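# Four arms uncover table objects and lay the sheet flat

## Task

Four arms are fixed to a single table whose centre is at scene x = 0, y = 0 with its surface at z = 0.72 m. Remove the dust sheet (it has a foam knob on each of its four corners) from the objects on the table, then lay it out flat so that the whole sheet rests on the table and none of it covers or touches the objects. Release it and move the arms away. The result only counts if the sheet stays that way with no robot holding it. The objects must stay as they were: each one that ends up shifted, leaning or knocked over is a penalty. Knocking or placing any rigid object outside the work area is a failure.

## Robot and tools

Robots and cameras. There are four identical i2rt Big YAM arms, arm1, arm2, arm3 and arm4, all mounted on the same table. Each has six revolute joints, a two-finger gripper and a wrist camera (arm1_cam_wrist to arm4_cam_wrist). When joints 1 and 6 are at zero and the hand is level pointing forward, the wrist camera rides on top of the hand looking toward the fingertips. Two fixed room cameras, cam_high and cam_room_a, watch from outside the robots. Reach is roughly 1.0 m from the joint 1 axis.

Frames. Everything uses one shared scene frame with its origin on the floor and +z up. The table centre is at x = 0, y = 0 and its top at z = 0.72 m. The point called hand lies midway between the fingertips; its z axis runs along the fingers and the fingers open and close along its y axis. Each arm's foot has its own true pose, which is never printed, so hand positions follow from that foot plus the supplied URDF (hand = link pinch).

execute_actions. Argument actions is a list holding exactly one action, or empty to only read state and images. An action is an object keyed by arm name; each arm takes a joints object of absolute joint targets, not offsets, by name. Each arm gets its own set; omitted joints or arms keep whatever target they had and may still be pushing. Joints, in radians, with the tolerance used for counting a motion as finished:
- joint1_rad, -2.879 to 2.879, ±0.045: spins the arm about its foot, positive counter-clockwise seen from above; 0 points the arm the way its foot faces.
- joint2_rad, 0 to 3.141, ±0.14: shoulder; 0 has the upper arm lying back roughly horizontal, larger values raise it and then carry it forward.
- joint3_rad, 0 to 3.019, ±0.09: elbow; 0 folds the forearm onto the upper arm, larger values straighten it.
- joint4_rad, -1.692 to 1.57, ±0.055: hand pitch, positive tilts the fingers up.
- joint5_rad, -1.57 to 1.57, ±0.03: hand yaw, positive toward the arm's right.
- joint6_rad, -2.094 to 2.094, ±0.035: hand roll, positive clockwise when viewed from behind the hand.
- gripper_m, 0 to 0.093 metres, ±0.003: gap between the fingertips; each pad squeezes with up to about 50 to 62 N (less on some grippers).
All motions in an action start together and may finish at different times; each action is capped at 15 s. Joints move at different speeds, so the hand can sweep a wide path between postures. Any unknown key or out-of-range value rejects the whole call and nothing moves. Argument cameras lists which images to return (names above, or "all"); omitted, null or ["all"] gives every camera, [] gives none, an unknown name rejects the call. The pictures line gives the order of the returned images.

Result lines. joint_status tells how each commanded motion of the last accepted action ended. off_target: stopped short and may still be pushing. contact_stop or time_out: the joint gives up its target and holds where it stopped; but after time_out a joint may keep a target (the old one, or one within 0.375, 0.375, 0.113, 0.225, 0.075, 0.3 rad of its position for joints 1 to 6) and keep pushing, shown under on_its_own, and will move there if the way clears. Sending a joint its reported position relieves the push. "joint command not followed" (often with a cause line) means a self/inter-arm clearance check blocked that arm's joint targets; the gripper part still runs, blocked joints read not_followed and may be retried with later actions until given acceptable targets. on_its_own covers what the call did not command; its "held at" value is the held target, not the actual position. A target very near the current position may produce no motion. A joint holding weight sags.

wait: seconds from 0 to 10; commands nothing, the simulation keeps running, returns the same as an empty action.

zoom_image: camera (one of the six names) and region [x0, y0, x1, y1] in pixels from the top-left, at most 504 by 504, of that camera's latest full image.

read_manual: optional section, only "licences"; returns licence text and moves nothing.

finished_scene: scene, the integer number of the scene being closed. It runs after the robot has held the last command, is final, and reports whether the task was met. Replying with no tool call ends everything.

Order and timing. The world keeps running while you compose a reply; robots hold their last command meanwhile. If a call reports a stop, later motion, wait and finish calls in the same reply are skipped. Loose objects can occasionally be nudged by outside forces.

Things to avoid. Arms pressing hard against each other ends the run with failure, and a hard hit may too; nothing in the state reports arm-to-arm contact, and the clearance check can act late and ignores fingers, gripper housings and wrist cameras. Objects touching arms do not count. Arms do not wait for one another. The arm does not stop on contact; it keeps pushing and can push hard, which also heats motors. Holding loads heats motors too, even while you think: a MOTOR HOT warning appears from 85 °C, and at 100 °C that arm's motors and gripper go limp and it falls (OVER-TEMPERATURE FAULT, joints showing limit_stop_at_motor_heat; resend targets afterward). Dropping, slipping, slamming and hard pushing lower the outcome. Keep rigid objects upright, in place and inside the work area; the cloth itself may be handled freely, e.g. by gripping the corner knobs.

Each tool is called after "Request:" as name(argument=value, ...) on one line, values as JSON.

## Session

Request:
execute_actions(actions=[])

Scene clock: 0.00 s.
arm1.joint_positions: joint1_rad=+0.283 joint2_rad=+0.582 joint3_rad=+1.548 joint4_rad=-1.248 joint5_rad=-0.204 joint6_rad=+0.564 gripper_m=+0.094
arm1.joint_status: not commanded
arm1.hand: x=+0.2586 y=+0.4934 z=+1.4460 quat_wxyz=(-0.572, -0.648, -0.463, +0.195) (m; scene frame)
arm2.joint_positions: joint1_rad=+0.091 joint2_rad=+0.583 joint3_rad=+1.435 joint4_rad=-1.604 joint5_rad=-0.210 joint6_rad=+0.758 gripper_m=+0.094
arm2.joint_status: not commanded
arm2.hand: x=-0.3555 y=+0.6032 z=+1.2776 quat_wxyz=(-0.410, -0.759, -0.505, +0.015) (m; scene frame)
arm3.joint_positions: joint1_rad=-0.179 joint2_rad=+0.255 joint3_rad=+1.582 joint4_rad=-1.385 joint5_rad=+0.070 joint6_rad=-0.300 gripper_m=+0.095
arm3.joint_status: not commanded
arm3.hand: x=-0.4376 y=-0.6788 z=+1.4385 quat_wxyz=(-0.643, +0.437, -0.588, -0.222) (m; scene frame)
arm4.joint_positions: joint1_rad=+0.161 joint2_rad=+0.283 joint3_rad=+1.590 joint4_rad=-1.303 joint5_rad=-0.010 joint6_rad=+0.654 gripper_m=+0.094
arm4.joint_status: not commanded
arm4.hand: x=+0.2633 y=-0.7697 z=+1.4171 quat_wxyz=(-0.202, +0.409, -0.575, -0.679) (m; scene frame)
pictures: arm1_cam_wrist, arm2_cam_wrist, arm3_cam_wrist, arm4_cam_wrist, cam_high, cam_room_a
Images, in order (width x height): arm1_cam_wrist 616x616, arm2_cam_wrist 616x616, arm3_cam_wrist 616x616, arm4_cam_wrist 616x616, cam_high 504x504, cam_room_a 504x504.

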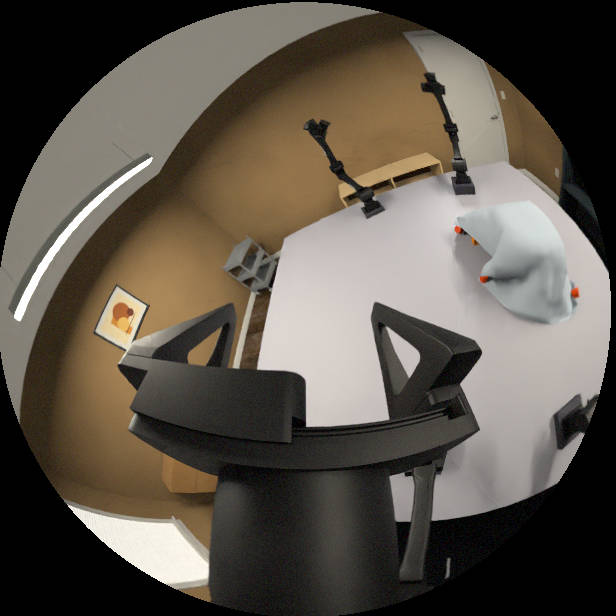

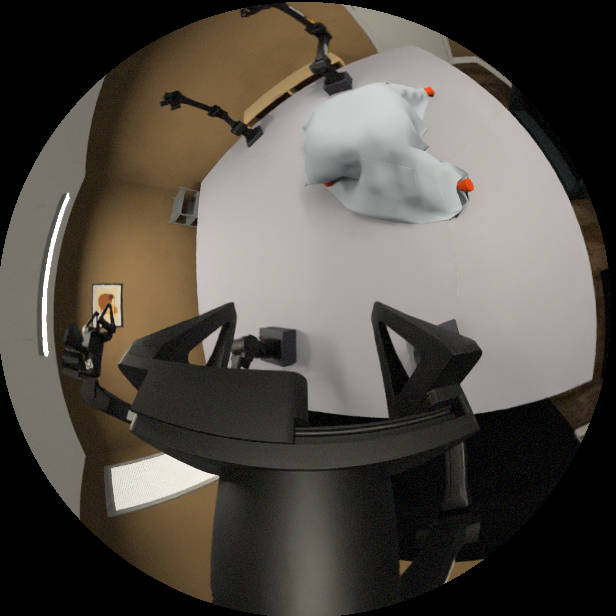

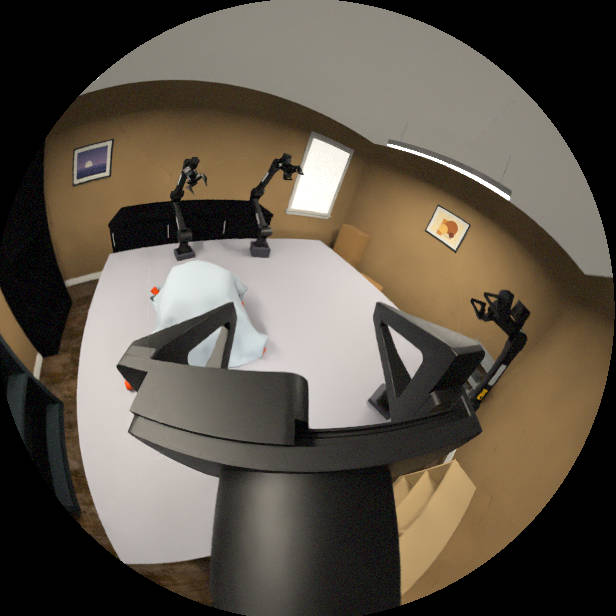

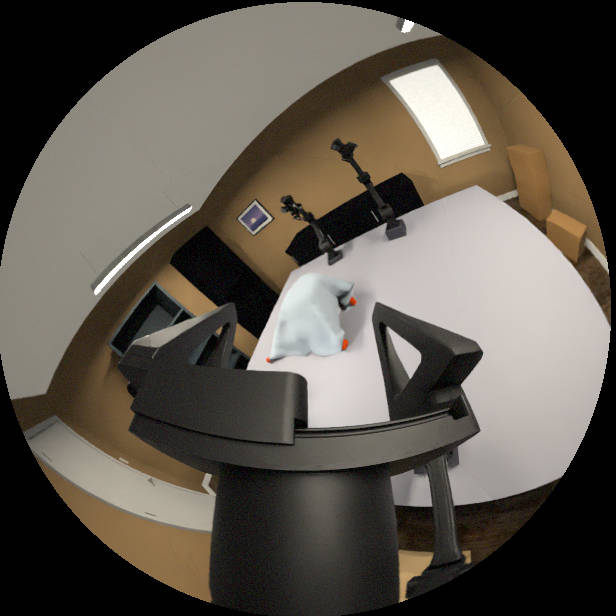

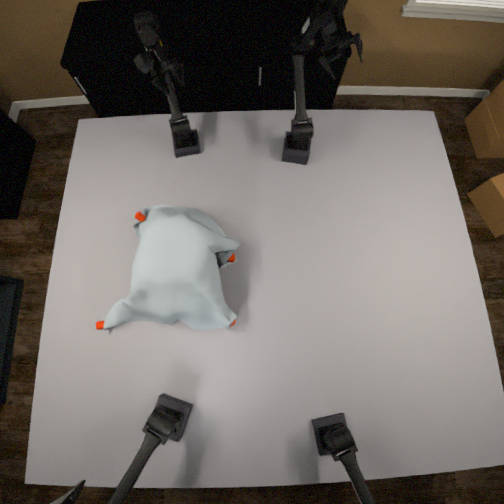

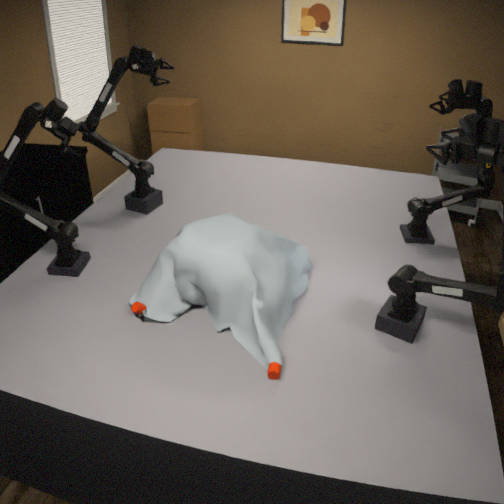

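Request:
execute_actions(actions=[{"arm1":{"joints":{"joint1_rad":-0.33,"joint2_rad":2.0,"joint3_rad":1.897,"joint4_rad":-1.1,"joint5_rad":0,"joint6_rad":0}},"arm2":{"joints":{"joint1_rad":-0.639,"joint2_rad":1.65,"joint3_rad":1.474,"joint4_rad":-1.39,"joint5_rad":0,"joint6_rad":0}},"arm3":{"joints":{"joint1_rad":1.128,"joint2_rad":1.7,"joint3_rad":1.467,"joint4_rad":-1.33,"joint5_rad":0,"joint6_rad":0}},"arm4":{"joints":{"joint1_rad":0.56,"joint2_rad":1.84,"joint3_rad":1.764,"joint4_rad":-1.22,"joint5_rad":0,"joint6_rad":0}}}])

Scene clock: 5.73 s.
arm1.joint_positions: joint1_rad=-0.332 joint2_rad=+2.030 joint3_rad=+1.860 joint4_rad=-1.105 joint5_rad=-0.004 joint6_rad=+0.015 gripper_m=+0.094
arm1.joint_status: all done
arm1.hand: x=-0.1470 y=+0.0803 z=+0.9455 quat_wxyz=(-0.077, -0.863, -0.484, +0.127) (m; scene frame)
arm2.joint_positions: joint1_rad=-0.647 joint2_rad=+1.644 joint3_rad=+1.461 joint4_rad=-1.400 joint5_rad=-0.003 joint6_rad=+0.010 gripper_m=+0.094
arm2.joint_status: all done
arm2.hand: x=-0.6564 y=+0.3196 z=+0.9494 quat_wxyz=(-0.001, -0.855, -0.519, -0.004) (m; scene frame)
arm3.joint_positions: joint1_rad=+1.136 joint2_rad=+1.696 joint3_rad=+1.465 joint4_rad=-1.331 joint5_rad=-0.001 joint6_rad=-0.011 gripper_m=+0.095
arm3.joint_status: all done
arm3.hand: x=-0.8177 y=-0.3276 z=+0.9521 quat_wxyz=(+0.007, +0.926, -0.378, -0.004) (m; scene frame)
arm4.joint_positions: joint1_rad=+0.547 joint2_rad=+1.857 joint3_rad=+1.731 joint4_rad=-1.220 joint5_rad=-0.001 joint6_rad=+0.014 gripper_m=+0.094
arm4.joint_status: all done
arm4.hand: x=-0.1392 y=-0.3143 z=+0.9350 quat_wxyz=(-0.042, +0.899, -0.424, -0.106) (m; scene frame)
pictures: arm1_cam_wrist, arm2_cam_wrist, arm3_cam_wrist, arm4_cam_wrist, cam_high, cam_room_a
Images, in order (width x height): arm1_cam_wrist 616x616, arm2_cam_wrist 616x616, arm3_cam_wrist 616x616, arm4_cam_wrist 616x616, cam_high 504x504, cam_room_a 504x504.

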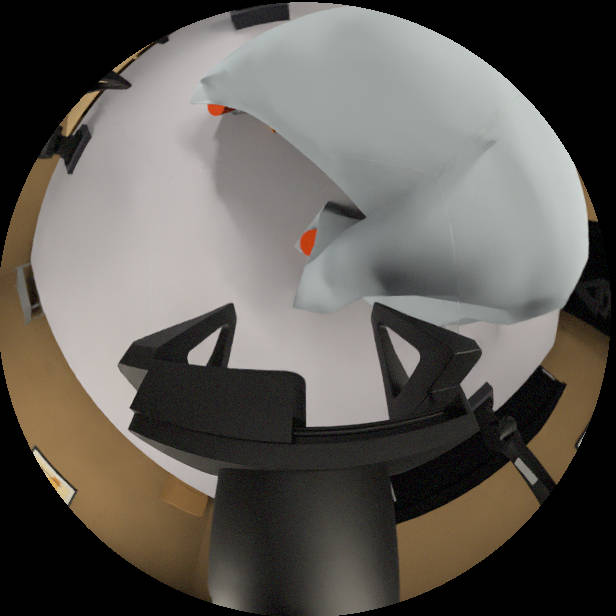

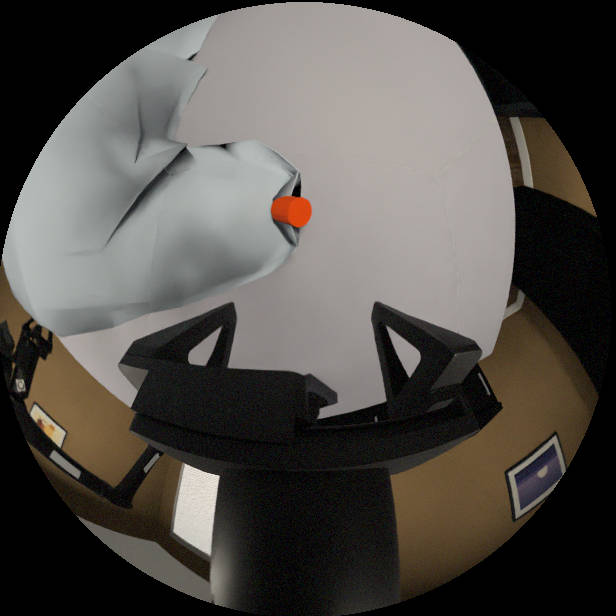

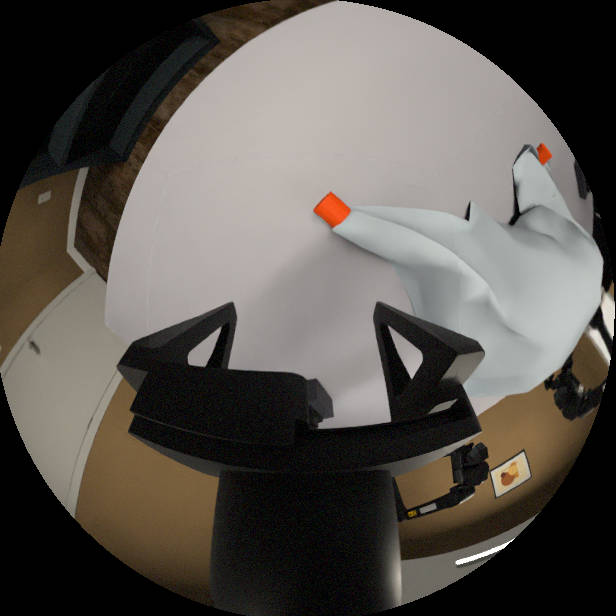

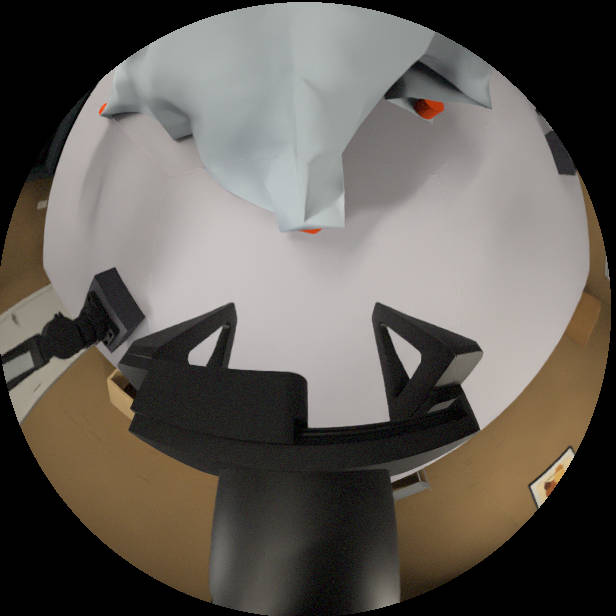

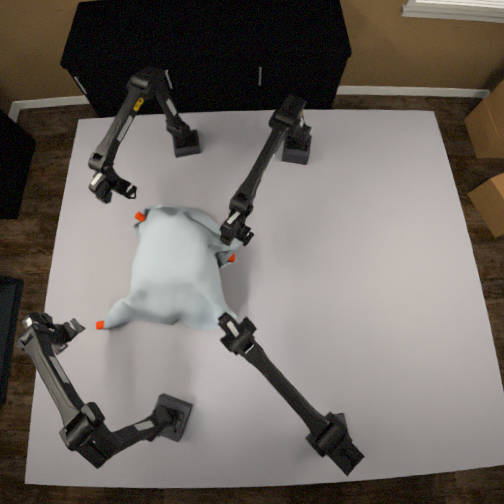

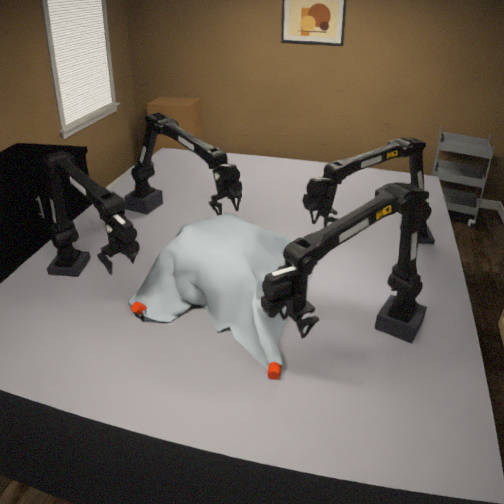

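Request:
execute_actions(actions=[{"arm1":{"joints":{"joint1_rad":-0.35,"joint2_rad":2.27,"joint3_rad":2.0,"joint4_rad":-0.95,"joint6_rad":-1.5}},"arm2":{"joints":{"joint1_rad":-0.612,"joint2_rad":1.84,"joint3_rad":1.35,"joint4_rad":-1.04,"joint6_rad":1.75}},"arm3":{"joints":{"joint1_rad":1.068,"joint2_rad":1.92,"joint3_rad":1.385,"joint4_rad":-1.0,"joint6_rad":-1.05}},"arm4":{"joints":{"joint2_rad":2.07,"joint3_rad":1.8,"joint4_rad":-1.0}}}])

Scene clock: 10.77 s.
arm1.joint_positions: joint1_rad=-0.341 joint2_rad=+2.292 joint3_rad=+1.980 joint4_rad=-0.965 joint5_rad=-0.004 joint6_rad=-1.485 gripper_m=+0.094
arm1.joint_status: all done
arm1.hand: x=-0.1830 y=+0.0328 z=+0.8228 quat_wxyz=(+0.031, -0.306, -0.940, +0.144) (m; scene frame)
arm2.joint_positions: joint1_rad=-0.613 joint2_rad=+1.837 joint3_rad=+1.342 joint4_rad=-1.058 joint5_rad=-0.003 joint6_rad=+1.739 gripper_m=+0.094
arm2.joint_status: all done
arm2.hand: x=-0.6572 y=+0.2776 z=+0.8122 quat_wxyz=(-0.012, -0.955, +0.297, -0.002) (m; scene frame)
arm3.joint_positions: joint1_rad=+1.070 joint2_rad=+1.917 joint3_rad=+1.379 joint4_rad=-1.013 joint5_rad=-0.001 joint6_rad=-1.039 gripper_m=+0.095
arm3.joint_status: all done
arm3.hand: x=-0.8180 y=-0.2791 z=+0.8088 quat_wxyz=(+0.000, +0.996, +0.094, -0.010) (m; scene frame)
arm4.joint_positions: joint1_rad=+0.547 joint2_rad=+2.099 joint3_rad=+1.772 joint4_rad=-1.015 joint5_rad=-0.001 joint6_rad=+0.014 gripper_m=+0.094
arm4.joint_status: all done
arm4.hand: x=-0.1798 y=-0.2683 z=+0.8092 quat_wxyz=(-0.043, +0.898, -0.423, -0.107) (m; scene frame)
pictures: arm1_cam_wrist, arm2_cam_wrist, arm3_cam_wrist, arm4_cam_wrist, cam_high, cam_room_a
Images, in order (width x height): arm1_cam_wrist 616x616, arm2_cam_wrist 616x616, arm3_cam_wrist 616x616, arm4_cam_wrist 616x616, cam_high 504x504, cam_room_a 504x504.

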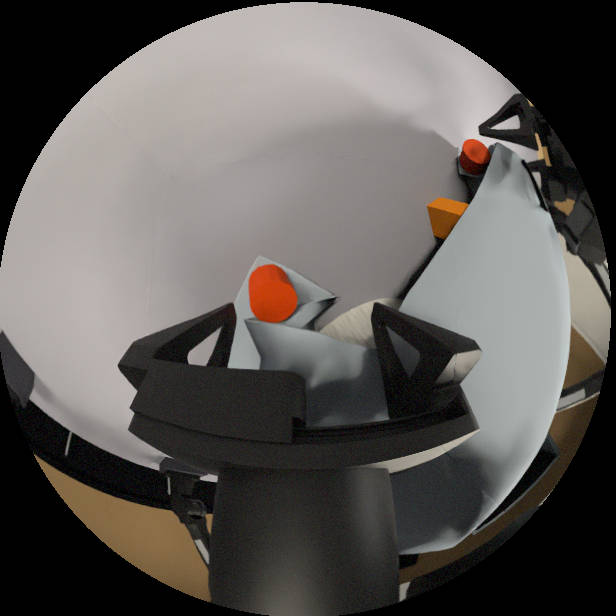

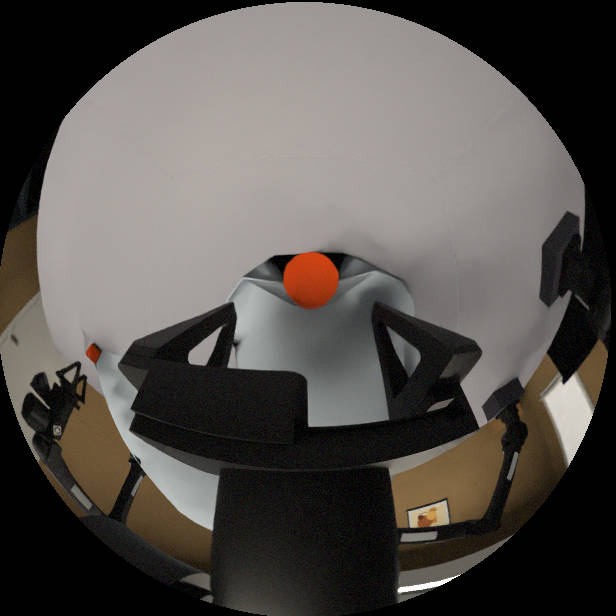

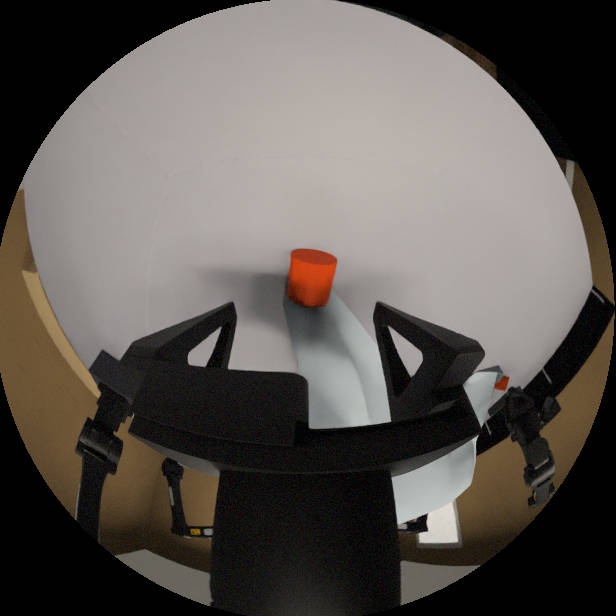

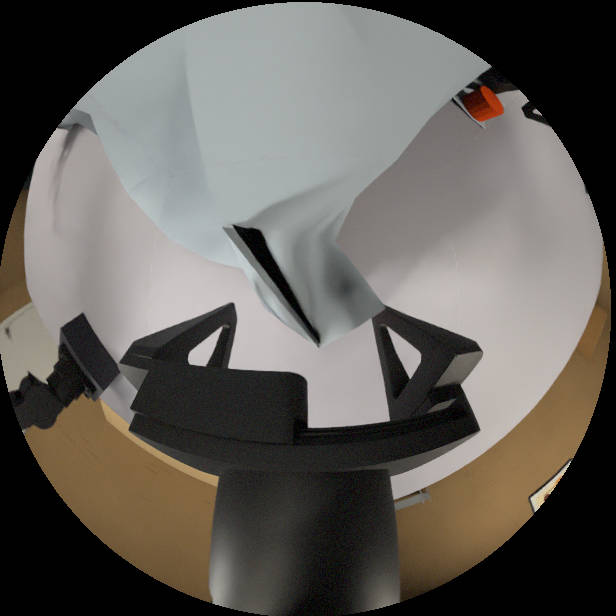

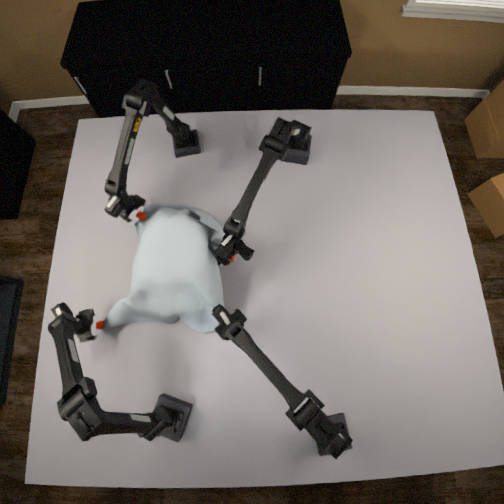

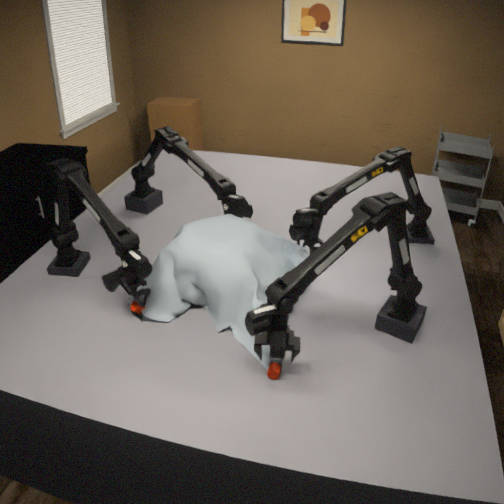

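Request:
execute_actions(actions=[{"arm1":{"joints":{"joint1_rad":-0.365,"joint2_rad":2.285,"joint3_rad":1.89,"joint4_rad":-0.845}},"arm2":{"joints":{"joint2_rad":1.93,"joint3_rad":1.335,"joint4_rad":-0.945}},"arm3":{"joints":{"joint2_rad":2.03,"joint3_rad":1.365,"joint4_rad":-0.89}},"arm4":{"joints":{"joint1_rad":0.535,"joint2_rad":2.15,"joint3_rad":1.795,"joint4_rad":-0.92}}}])

Scene clock: 13.00 s.
arm1.joint_positions: joint1_rad=-0.359 joint2_rad=+2.292 joint3_rad=+1.880 joint4_rad=-0.865 joint5_rad=-0.004 joint6_rad=-1.485 gripper_m=+0.094
arm1.joint_status: all done
arm1.hand: x=-0.1880 y=+0.0514 z=+0.7874 quat_wxyz=(+0.033, -0.315, -0.938, +0.144) (m; scene frame)
arm2.joint_positions: joint1_rad=-0.613 joint2_rad=+1.919 joint3_rad=+1.341 joint4_rad=-0.963 joint5_rad=-0.003 joint6_rad=+1.741 gripper_m=+0.094
arm2.joint_status: all done
arm2.hand: x=-0.6635 y=+0.2638 z=+0.7707 quat_wxyz=(-0.018, -0.954, +0.298, -0.001) (m; scene frame)
arm3.joint_positions: joint1_rad=+1.070 joint2_rad=+2.028 joint3_rad=+1.366 joint4_rad=-0.902 joint5_rad=-0.001 joint6_rad=-1.040 gripper_m=+0.095
arm3.joint_status: all done
arm3.hand: x=-0.8222 y=-0.2757 z=+0.7462 quat_wxyz=(+0.005, +0.996, +0.094, -0.006) (m; scene frame)
arm4.joint_positions: joint1_rad=+0.547 joint2_rad=+2.154 joint3_rad=+1.772 joint4_rad=-0.935 joint5_rad=-0.001 joint6_rad=+0.014 gripper_m=+0.094
arm4.joint_status: all done
arm4.hand: x=-0.1894 y=-0.2575 z=+0.7769 quat_wxyz=(-0.048, +0.897, -0.423, -0.119) (m; scene frame)
pictures: arm1_cam_wrist, arm2_cam_wrist, arm3_cam_wrist, arm4_cam_wrist, cam_high, cam_room_a
Images, in order (width x height): arm1_cam_wrist 616x616, arm2_cam_wrist 616x616, arm3_cam_wrist 616x616, arm4_cam_wrist 616x616, cam_high 504x504, cam_room_a 504x504.

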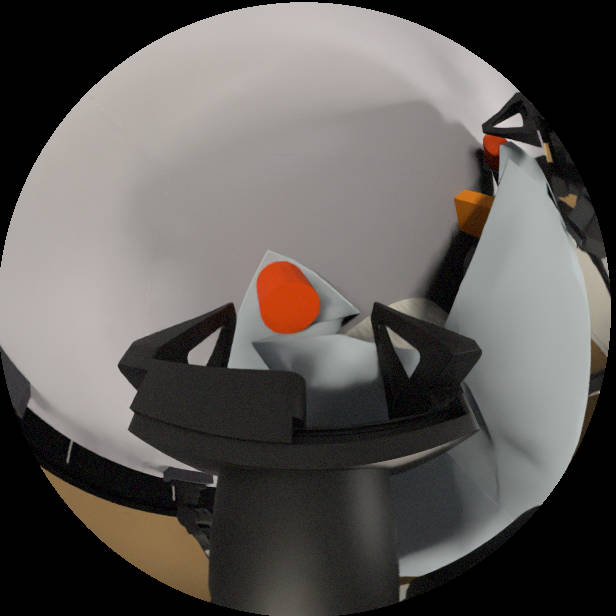

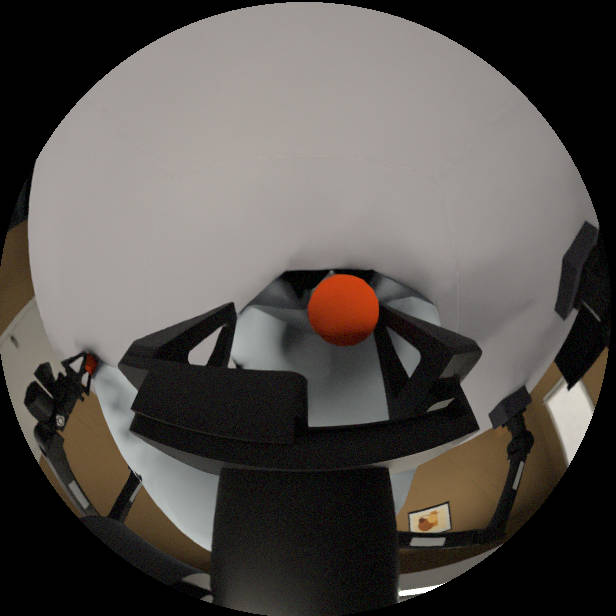

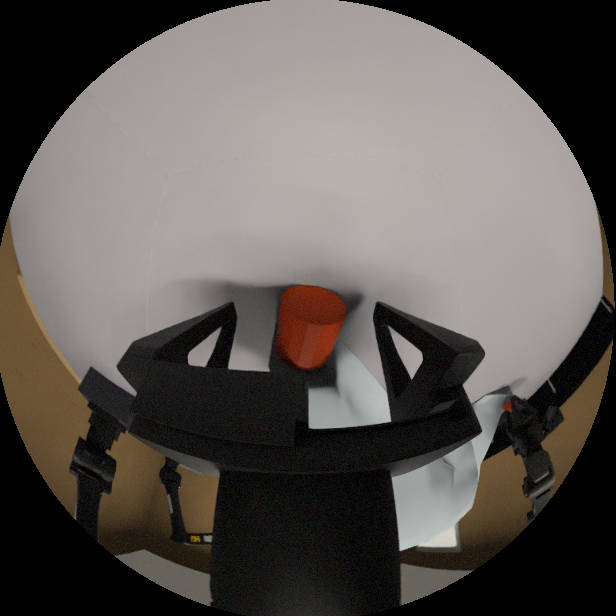

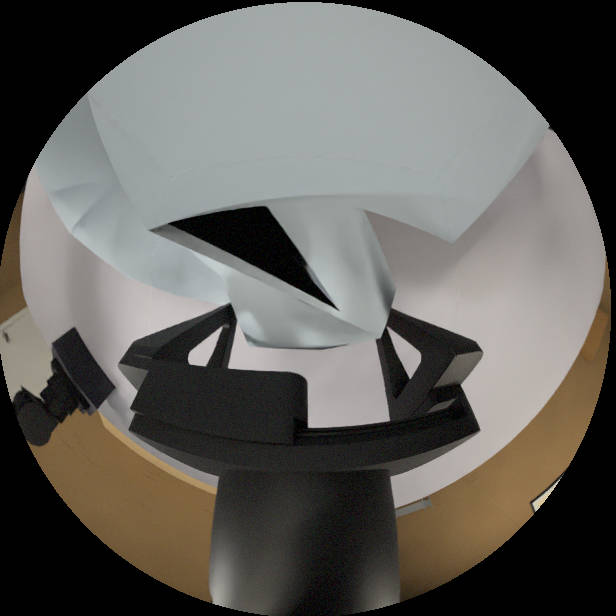

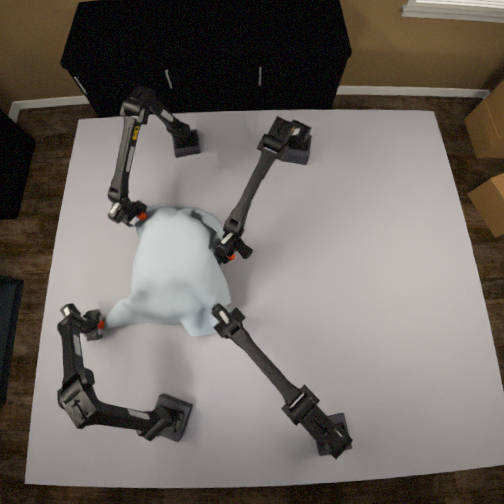

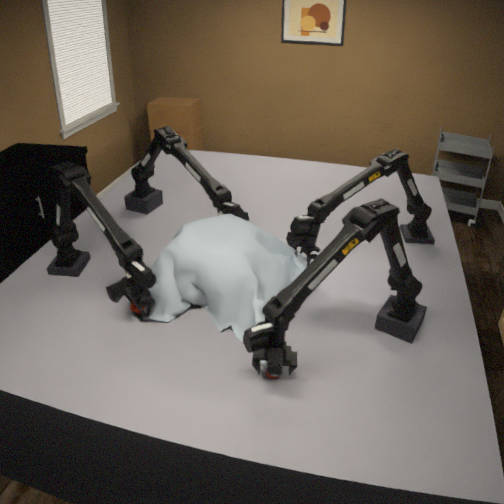

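Request:
execute_actions(actions=[{"arm1":{"joints":{"joint2_rad":2.335,"joint4_rad":-0.87}},"arm2":{"joints":{"joint2_rad":1.955,"joint4_rad":-1.02}},"arm4":{"joints":{"joint2_rad":2.175,"joint4_rad":-0.99}}}], cameras=[])

Request:
execute_actions(actions=[{"arm1":{"joints":{"gripper_m":0.01}},"arm2":{"joints":{"gripper_m":0.01}},"arm3":{"joints":{"gripper_m":0.01}},"arm4":{"joints":{"gripper_m":0.01}}}])

Scene clock: 15.37 s.
arm1.joint_positions: joint1_rad=-0.359 joint2_rad=+2.307 joint3_rad=+1.880 joint4_rad=-0.865 joint5_rad=-0.004 joint6_rad=-1.485 gripper_m=+0.094
arm1.joint_status: all done
arm1.hand: x=-0.1867 y=+0.0534 z=+0.7761 quat_wxyz=(+0.031, -0.315, -0.939, +0.137) (m; scene frame)
arm2.joint_positions: joint1_rad=-0.613 joint2_rad=+1.924 joint3_rad=+1.341 joint4_rad=-1.002 joint5_rad=-0.003 joint6_rad=+1.741 gripper_m=+0.094
arm2.joint_status: all done
arm2.hand: x=-0.6591 y=+0.2731 z=+0.7680 quat_wxyz=(+0.003, -0.954, +0.298, -0.004) (m; scene frame)
arm3.joint_positions: joint1_rad=+1.070 joint2_rad=+2.028 joint3_rad=+1.366 joint4_rad=-0.902 joint5_rad=-0.001 joint6_rad=-1.040 gripper_m=+0.095
arm3.joint_status: not commanded
arm3.hand: x=-0.8222 y=-0.2757 z=+0.7462 quat_wxyz=(+0.005, +0.996, +0.094, -0.006) (m; scene frame)
arm4.joint_positions: joint1_rad=+0.547 joint2_rad=+2.166 joint3_rad=+1.772 joint4_rad=-0.980 joint5_rad=-0.001 joint6_rad=+0.014 gripper_m=+0.094
arm4.joint_status: all done
arm4.hand: x=-0.1815 y=-0.2668 z=+0.7661 quat_wxyz=(-0.036, +0.900, -0.424, -0.093) (m; scene frame)
pictures: none
No camera images: the call's "cameras" was empty. Leave "cameras" out to get every camera's image.

Scene clock: 16.40 s.
arm1.joint_positions: joint1_rad=-0.359 joint2_rad=+2.292 joint3_rad=+1.884 joint4_rad=-0.865 joint5_rad=-0.003 joint6_rad=-1.487 gripper_m=+0.010
arm1.joint_status: all done
arm1.hand: x=-0.1889 y=+0.0502 z=+0.7890 quat_wxyz=(+0.033, -0.314, -0.938, +0.146) (m; scene frame)
arm2.joint_positions: joint1_rad=-0.613 joint2_rad=+1.916 joint3_rad=+1.341 joint4_rad=-1.016 joint5_rad=-0.002 joint6_rad=+1.741 gripper_m=+0.040
arm2.joint_status: gripper_m off_target (ended at +0.040, target +0.010)
arm2.hand: x=-0.6582 y=+0.2755 z=+0.7720 quat_wxyz=(+0.007, -0.954, +0.298, -0.004) (m; scene frame)
arm3.joint_positions: joint1_rad=+1.070 joint2_rad=+2.028 joint3_rad=+1.366 joint4_rad=-0.902 joint5_rad=-0.001 joint6_rad=-1.040 gripper_m=+0.038
arm3.joint_status: gripper_m off_target (ended at +0.038, target +0.010)
arm3.hand: x=-0.8222 y=-0.2757 z=+0.7462 quat_wxyz=(+0.005, +0.996, +0.094, -0.006) (m; scene frame)
arm4.joint_positions: joint1_rad=+0.547 joint2_rad=+2.166 joint3_rad=+1.772 joint4_rad=-0.983 joint5_rad=-0.001 joint6_rad=+0.014 gripper_m=+0.010
arm4.joint_status: all done
arm4.hand: x=-0.1812 y=-0.2673 z=+0.7658 quat_wxyz=(-0.036, +0.900, -0.424, -0.091) (m; scene frame)
pictures: arm1_cam_wrist, arm2_cam_wrist, arm3_cam_wrist, arm4_cam_wrist, cam_high, cam_room_a
Images, in order (width x height): arm1_cam_wrist 616x616, arm2_cam_wrist 616x616, arm3_cam_wrist 616x616, arm4_cam_wrist 616x616, cam_high 504x504, cam_room_a 504x504.

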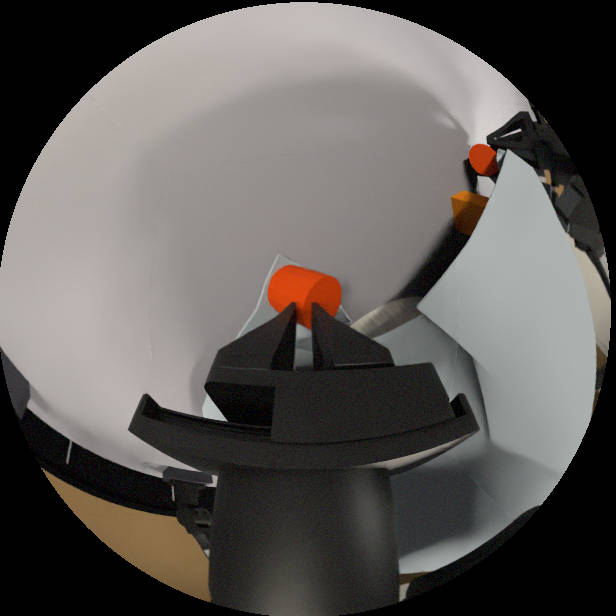

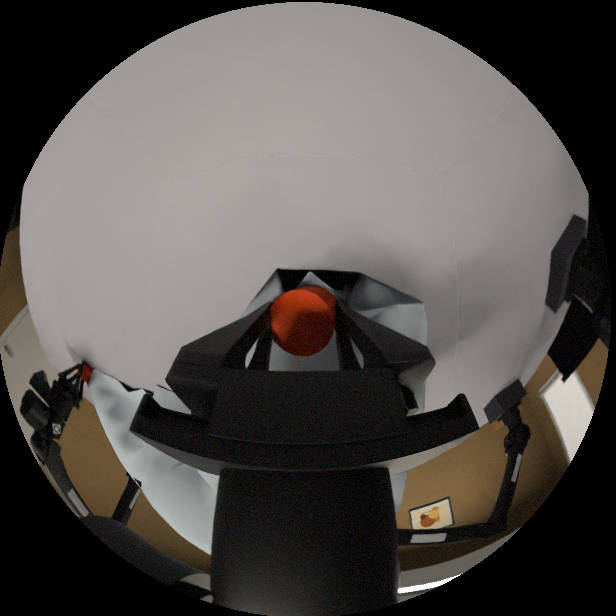

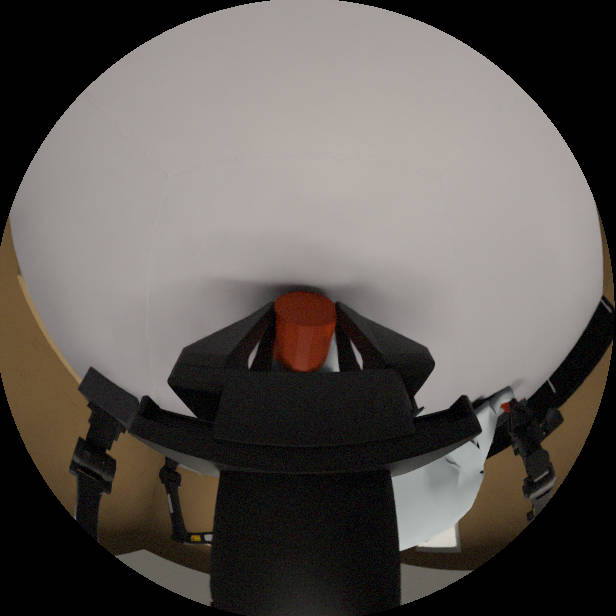

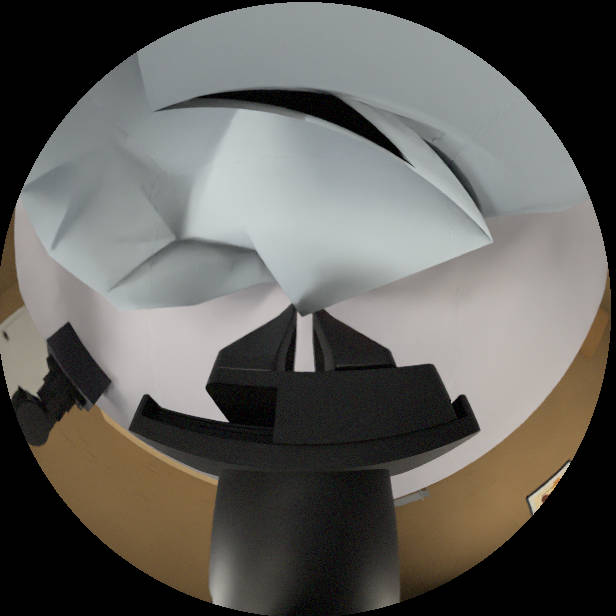

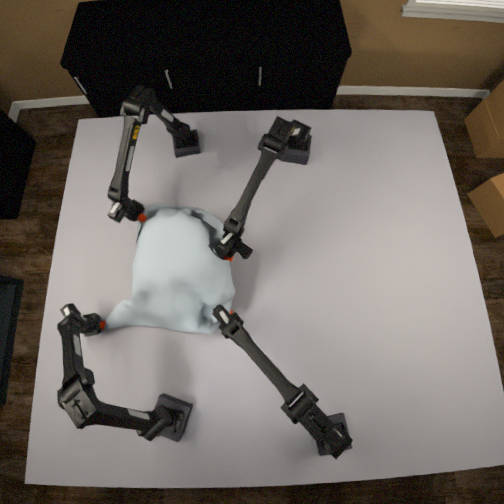

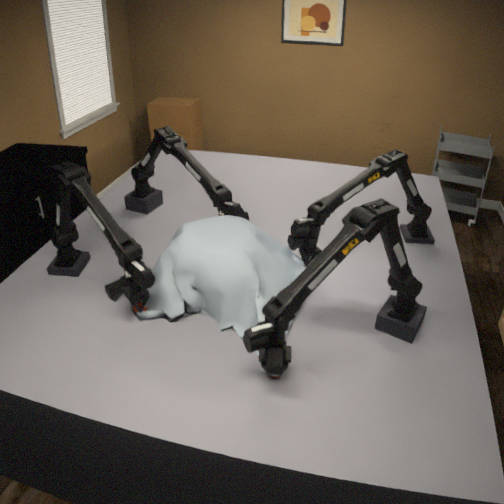

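Request:
execute_actions(actions=[{"arm1":{"joints":{"joint2_rad":2.2,"joint4_rad":-0.95,"joint6_rad":0,"gripper_m":0.075}},"arm4":{"joints":{"joint1_rad":0.51,"joint2_rad":2.06,"joint4_rad":-1.05,"joint6_rad":1.5,"gripper_m":0.093}}}], cameras=["arm1_cam_wrist","arm4_cam_wrist","cam_high"])

Scene clock: 19.43 s.
arm1.joint_positions: joint1_rad=-0.359 joint2_rad=+2.222 joint3_rad=+1.884 joint4_rad=-0.935 joint5_rad=-0.003 joint6_rad=-0.017 gripper_m=+0.075
arm1.joint_status: all done
arm1.hand: x=-0.1846 y=+0.0569 z=+0.8340 quat_wxyz=(-0.073, -0.862, -0.485, +0.131) (m; scene frame)
arm2.joint_positions: joint1_rad=-0.613 joint2_rad=+1.916 joint3_rad=+1.341 joint4_rad=-1.016 joint5_rad=-0.002 joint6_rad=+1.741 gripper_m=+0.040
arm2.joint_status: not commanded
arm2.hand: x=-0.6582 y=+0.2755 z=+0.7720 quat_wxyz=(+0.007, -0.954, +0.298, -0.004) (m; scene frame)
arm3.joint_positions: joint1_rad=+1.070 joint2_rad=+2.028 joint3_rad=+1.366 joint4_rad=-0.902 joint5_rad=-0.001 joint6_rad=-1.040 gripper_m=+0.038
arm3.joint_status: not commanded
arm3.hand: x=-0.8222 y=-0.2757 z=+0.7462 quat_wxyz=(+0.005, +0.996, +0.094, -0.006) (m; scene frame)
arm4.joint_positions: joint1_rad=+0.518 joint2_rad=+2.067 joint3_rad=+1.772 joint4_rad=-1.041 joint5_rad=-0.001 joint6_rad=+1.486 gripper_m=+0.093
arm4.joint_status: all done
arm4.hand: x=-0.1614 y=-0.2591 z=+0.8286 quat_wxyz=(+0.039, +0.368, -0.922, -0.111) (m; scene frame)
pictures: arm1_cam_wrist, arm4_cam_wrist, cam_high
Images, in order (width x height): arm1_cam_wrist 616x616, arm4_cam_wrist 616x616, cam_high 504x504.

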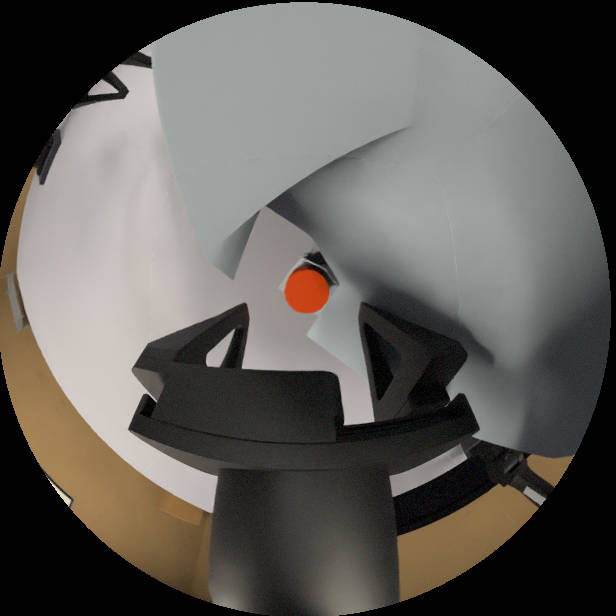

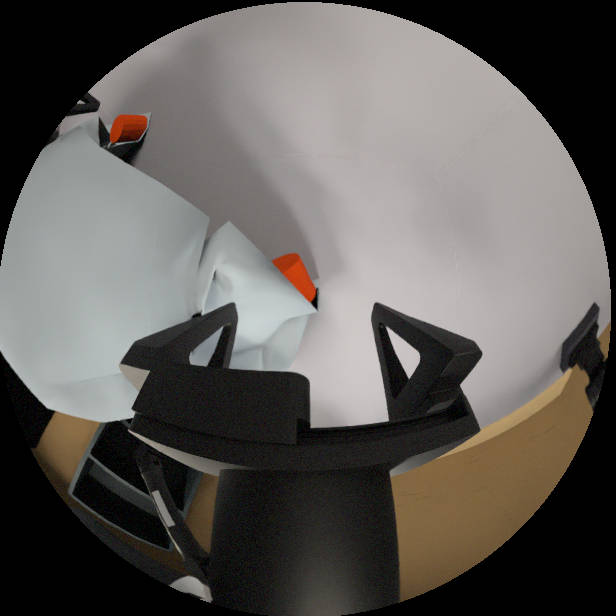

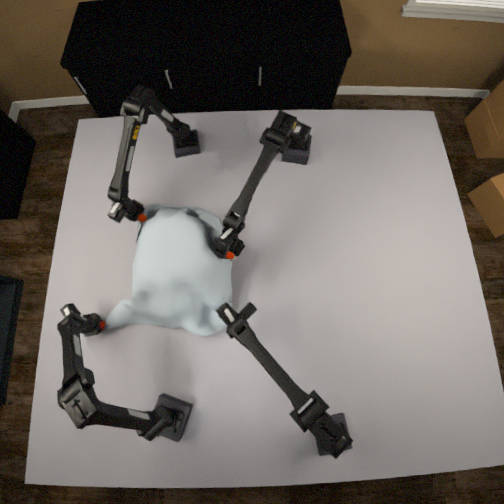

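Request:
execute_actions(actions=[{"arm1":{"joints":{"joint2_rad":2.335,"joint3_rad":1.845,"joint4_rad":-0.8}},"arm4":{"joints":{"joint1_rad":0.55,"joint2_rad":2.24,"joint3_rad":1.875,"joint4_rad":-0.96,"gripper_m":0.08}}}], cameras=["arm1_cam_wrist","arm4_cam_wrist","cam_high"])

Scene clock: 21.63 s.
arm1.joint_positions: joint1_rad=-0.366 joint2_rad=+2.290 joint3_rad=+1.854 joint4_rad=-0.812 joint5_rad=+0.011 joint6_rad=-0.016 gripper_m=+0.075
arm1.joint_status: all done
arm1.hand: x=-0.1955 y=+0.0535 z=+0.7814 quat_wxyz=(-0.072, -0.862, -0.480, +0.145) (m; scene frame)
arm2.joint_positions: joint1_rad=-0.613 joint2_rad=+1.920 joint3_rad=+1.341 joint4_rad=-1.016 joint5_rad=-0.002 joint6_rad=+1.742 gripper_m=+0.039
arm2.joint_status: not commanded
arm2.hand: x=-0.6580 y=+0.2759 z=+0.7700 quat_wxyz=(+0.009, -0.954, +0.299, -0.004) (m; scene frame)
arm3.joint_positions: joint1_rad=+1.070 joint2_rad=+2.028 joint3_rad=+1.366 joint4_rad=-0.902 joint5_rad=-0.001 joint6_rad=-1.040 gripper_m=+0.038
arm3.joint_status: not commanded
arm3.hand: x=-0.8222 y=-0.2757 z=+0.7462 quat_wxyz=(+0.005, +0.996, +0.094, -0.006) (m; scene frame)
arm4.joint_positions: joint1_rad=+0.541 joint2_rad=+2.236 joint3_rad=+1.855 joint4_rad=-0.965 joint5_rad=+0.000 joint6_rad=+1.488 gripper_m=+0.080
arm4.joint_status: all done
arm4.hand: x=-0.1960 y=-0.2433 z=+0.7529 quat_wxyz=(+0.039, +0.378, -0.919, -0.107) (m; scene frame)
pictures: arm1_cam_wrist, arm4_cam_wrist, cam_high
Images, in order (width x height): arm1_cam_wrist 616x616, arm4_cam_wrist 616x616, cam_high 504x504.

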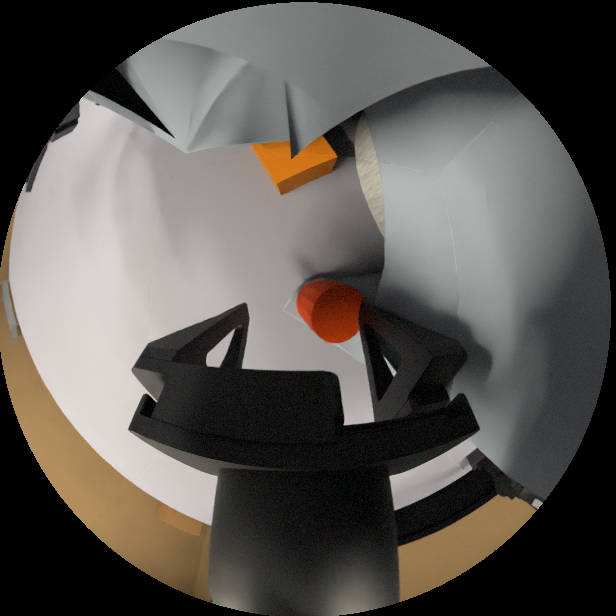

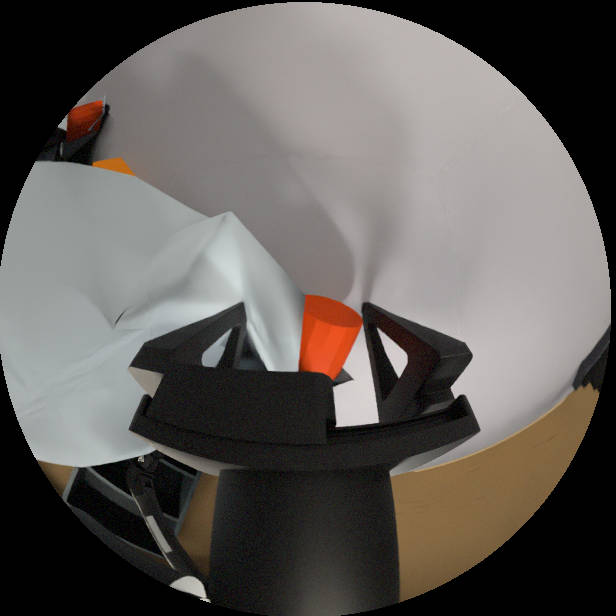

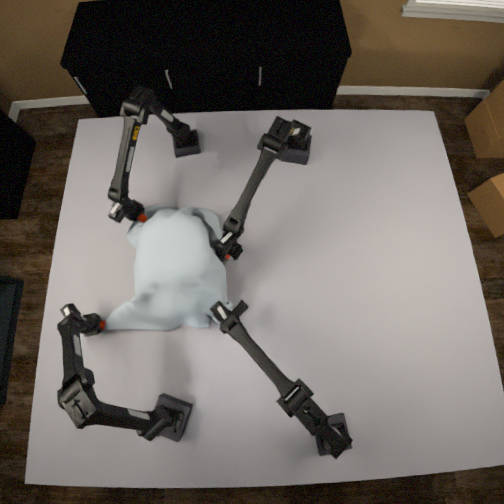

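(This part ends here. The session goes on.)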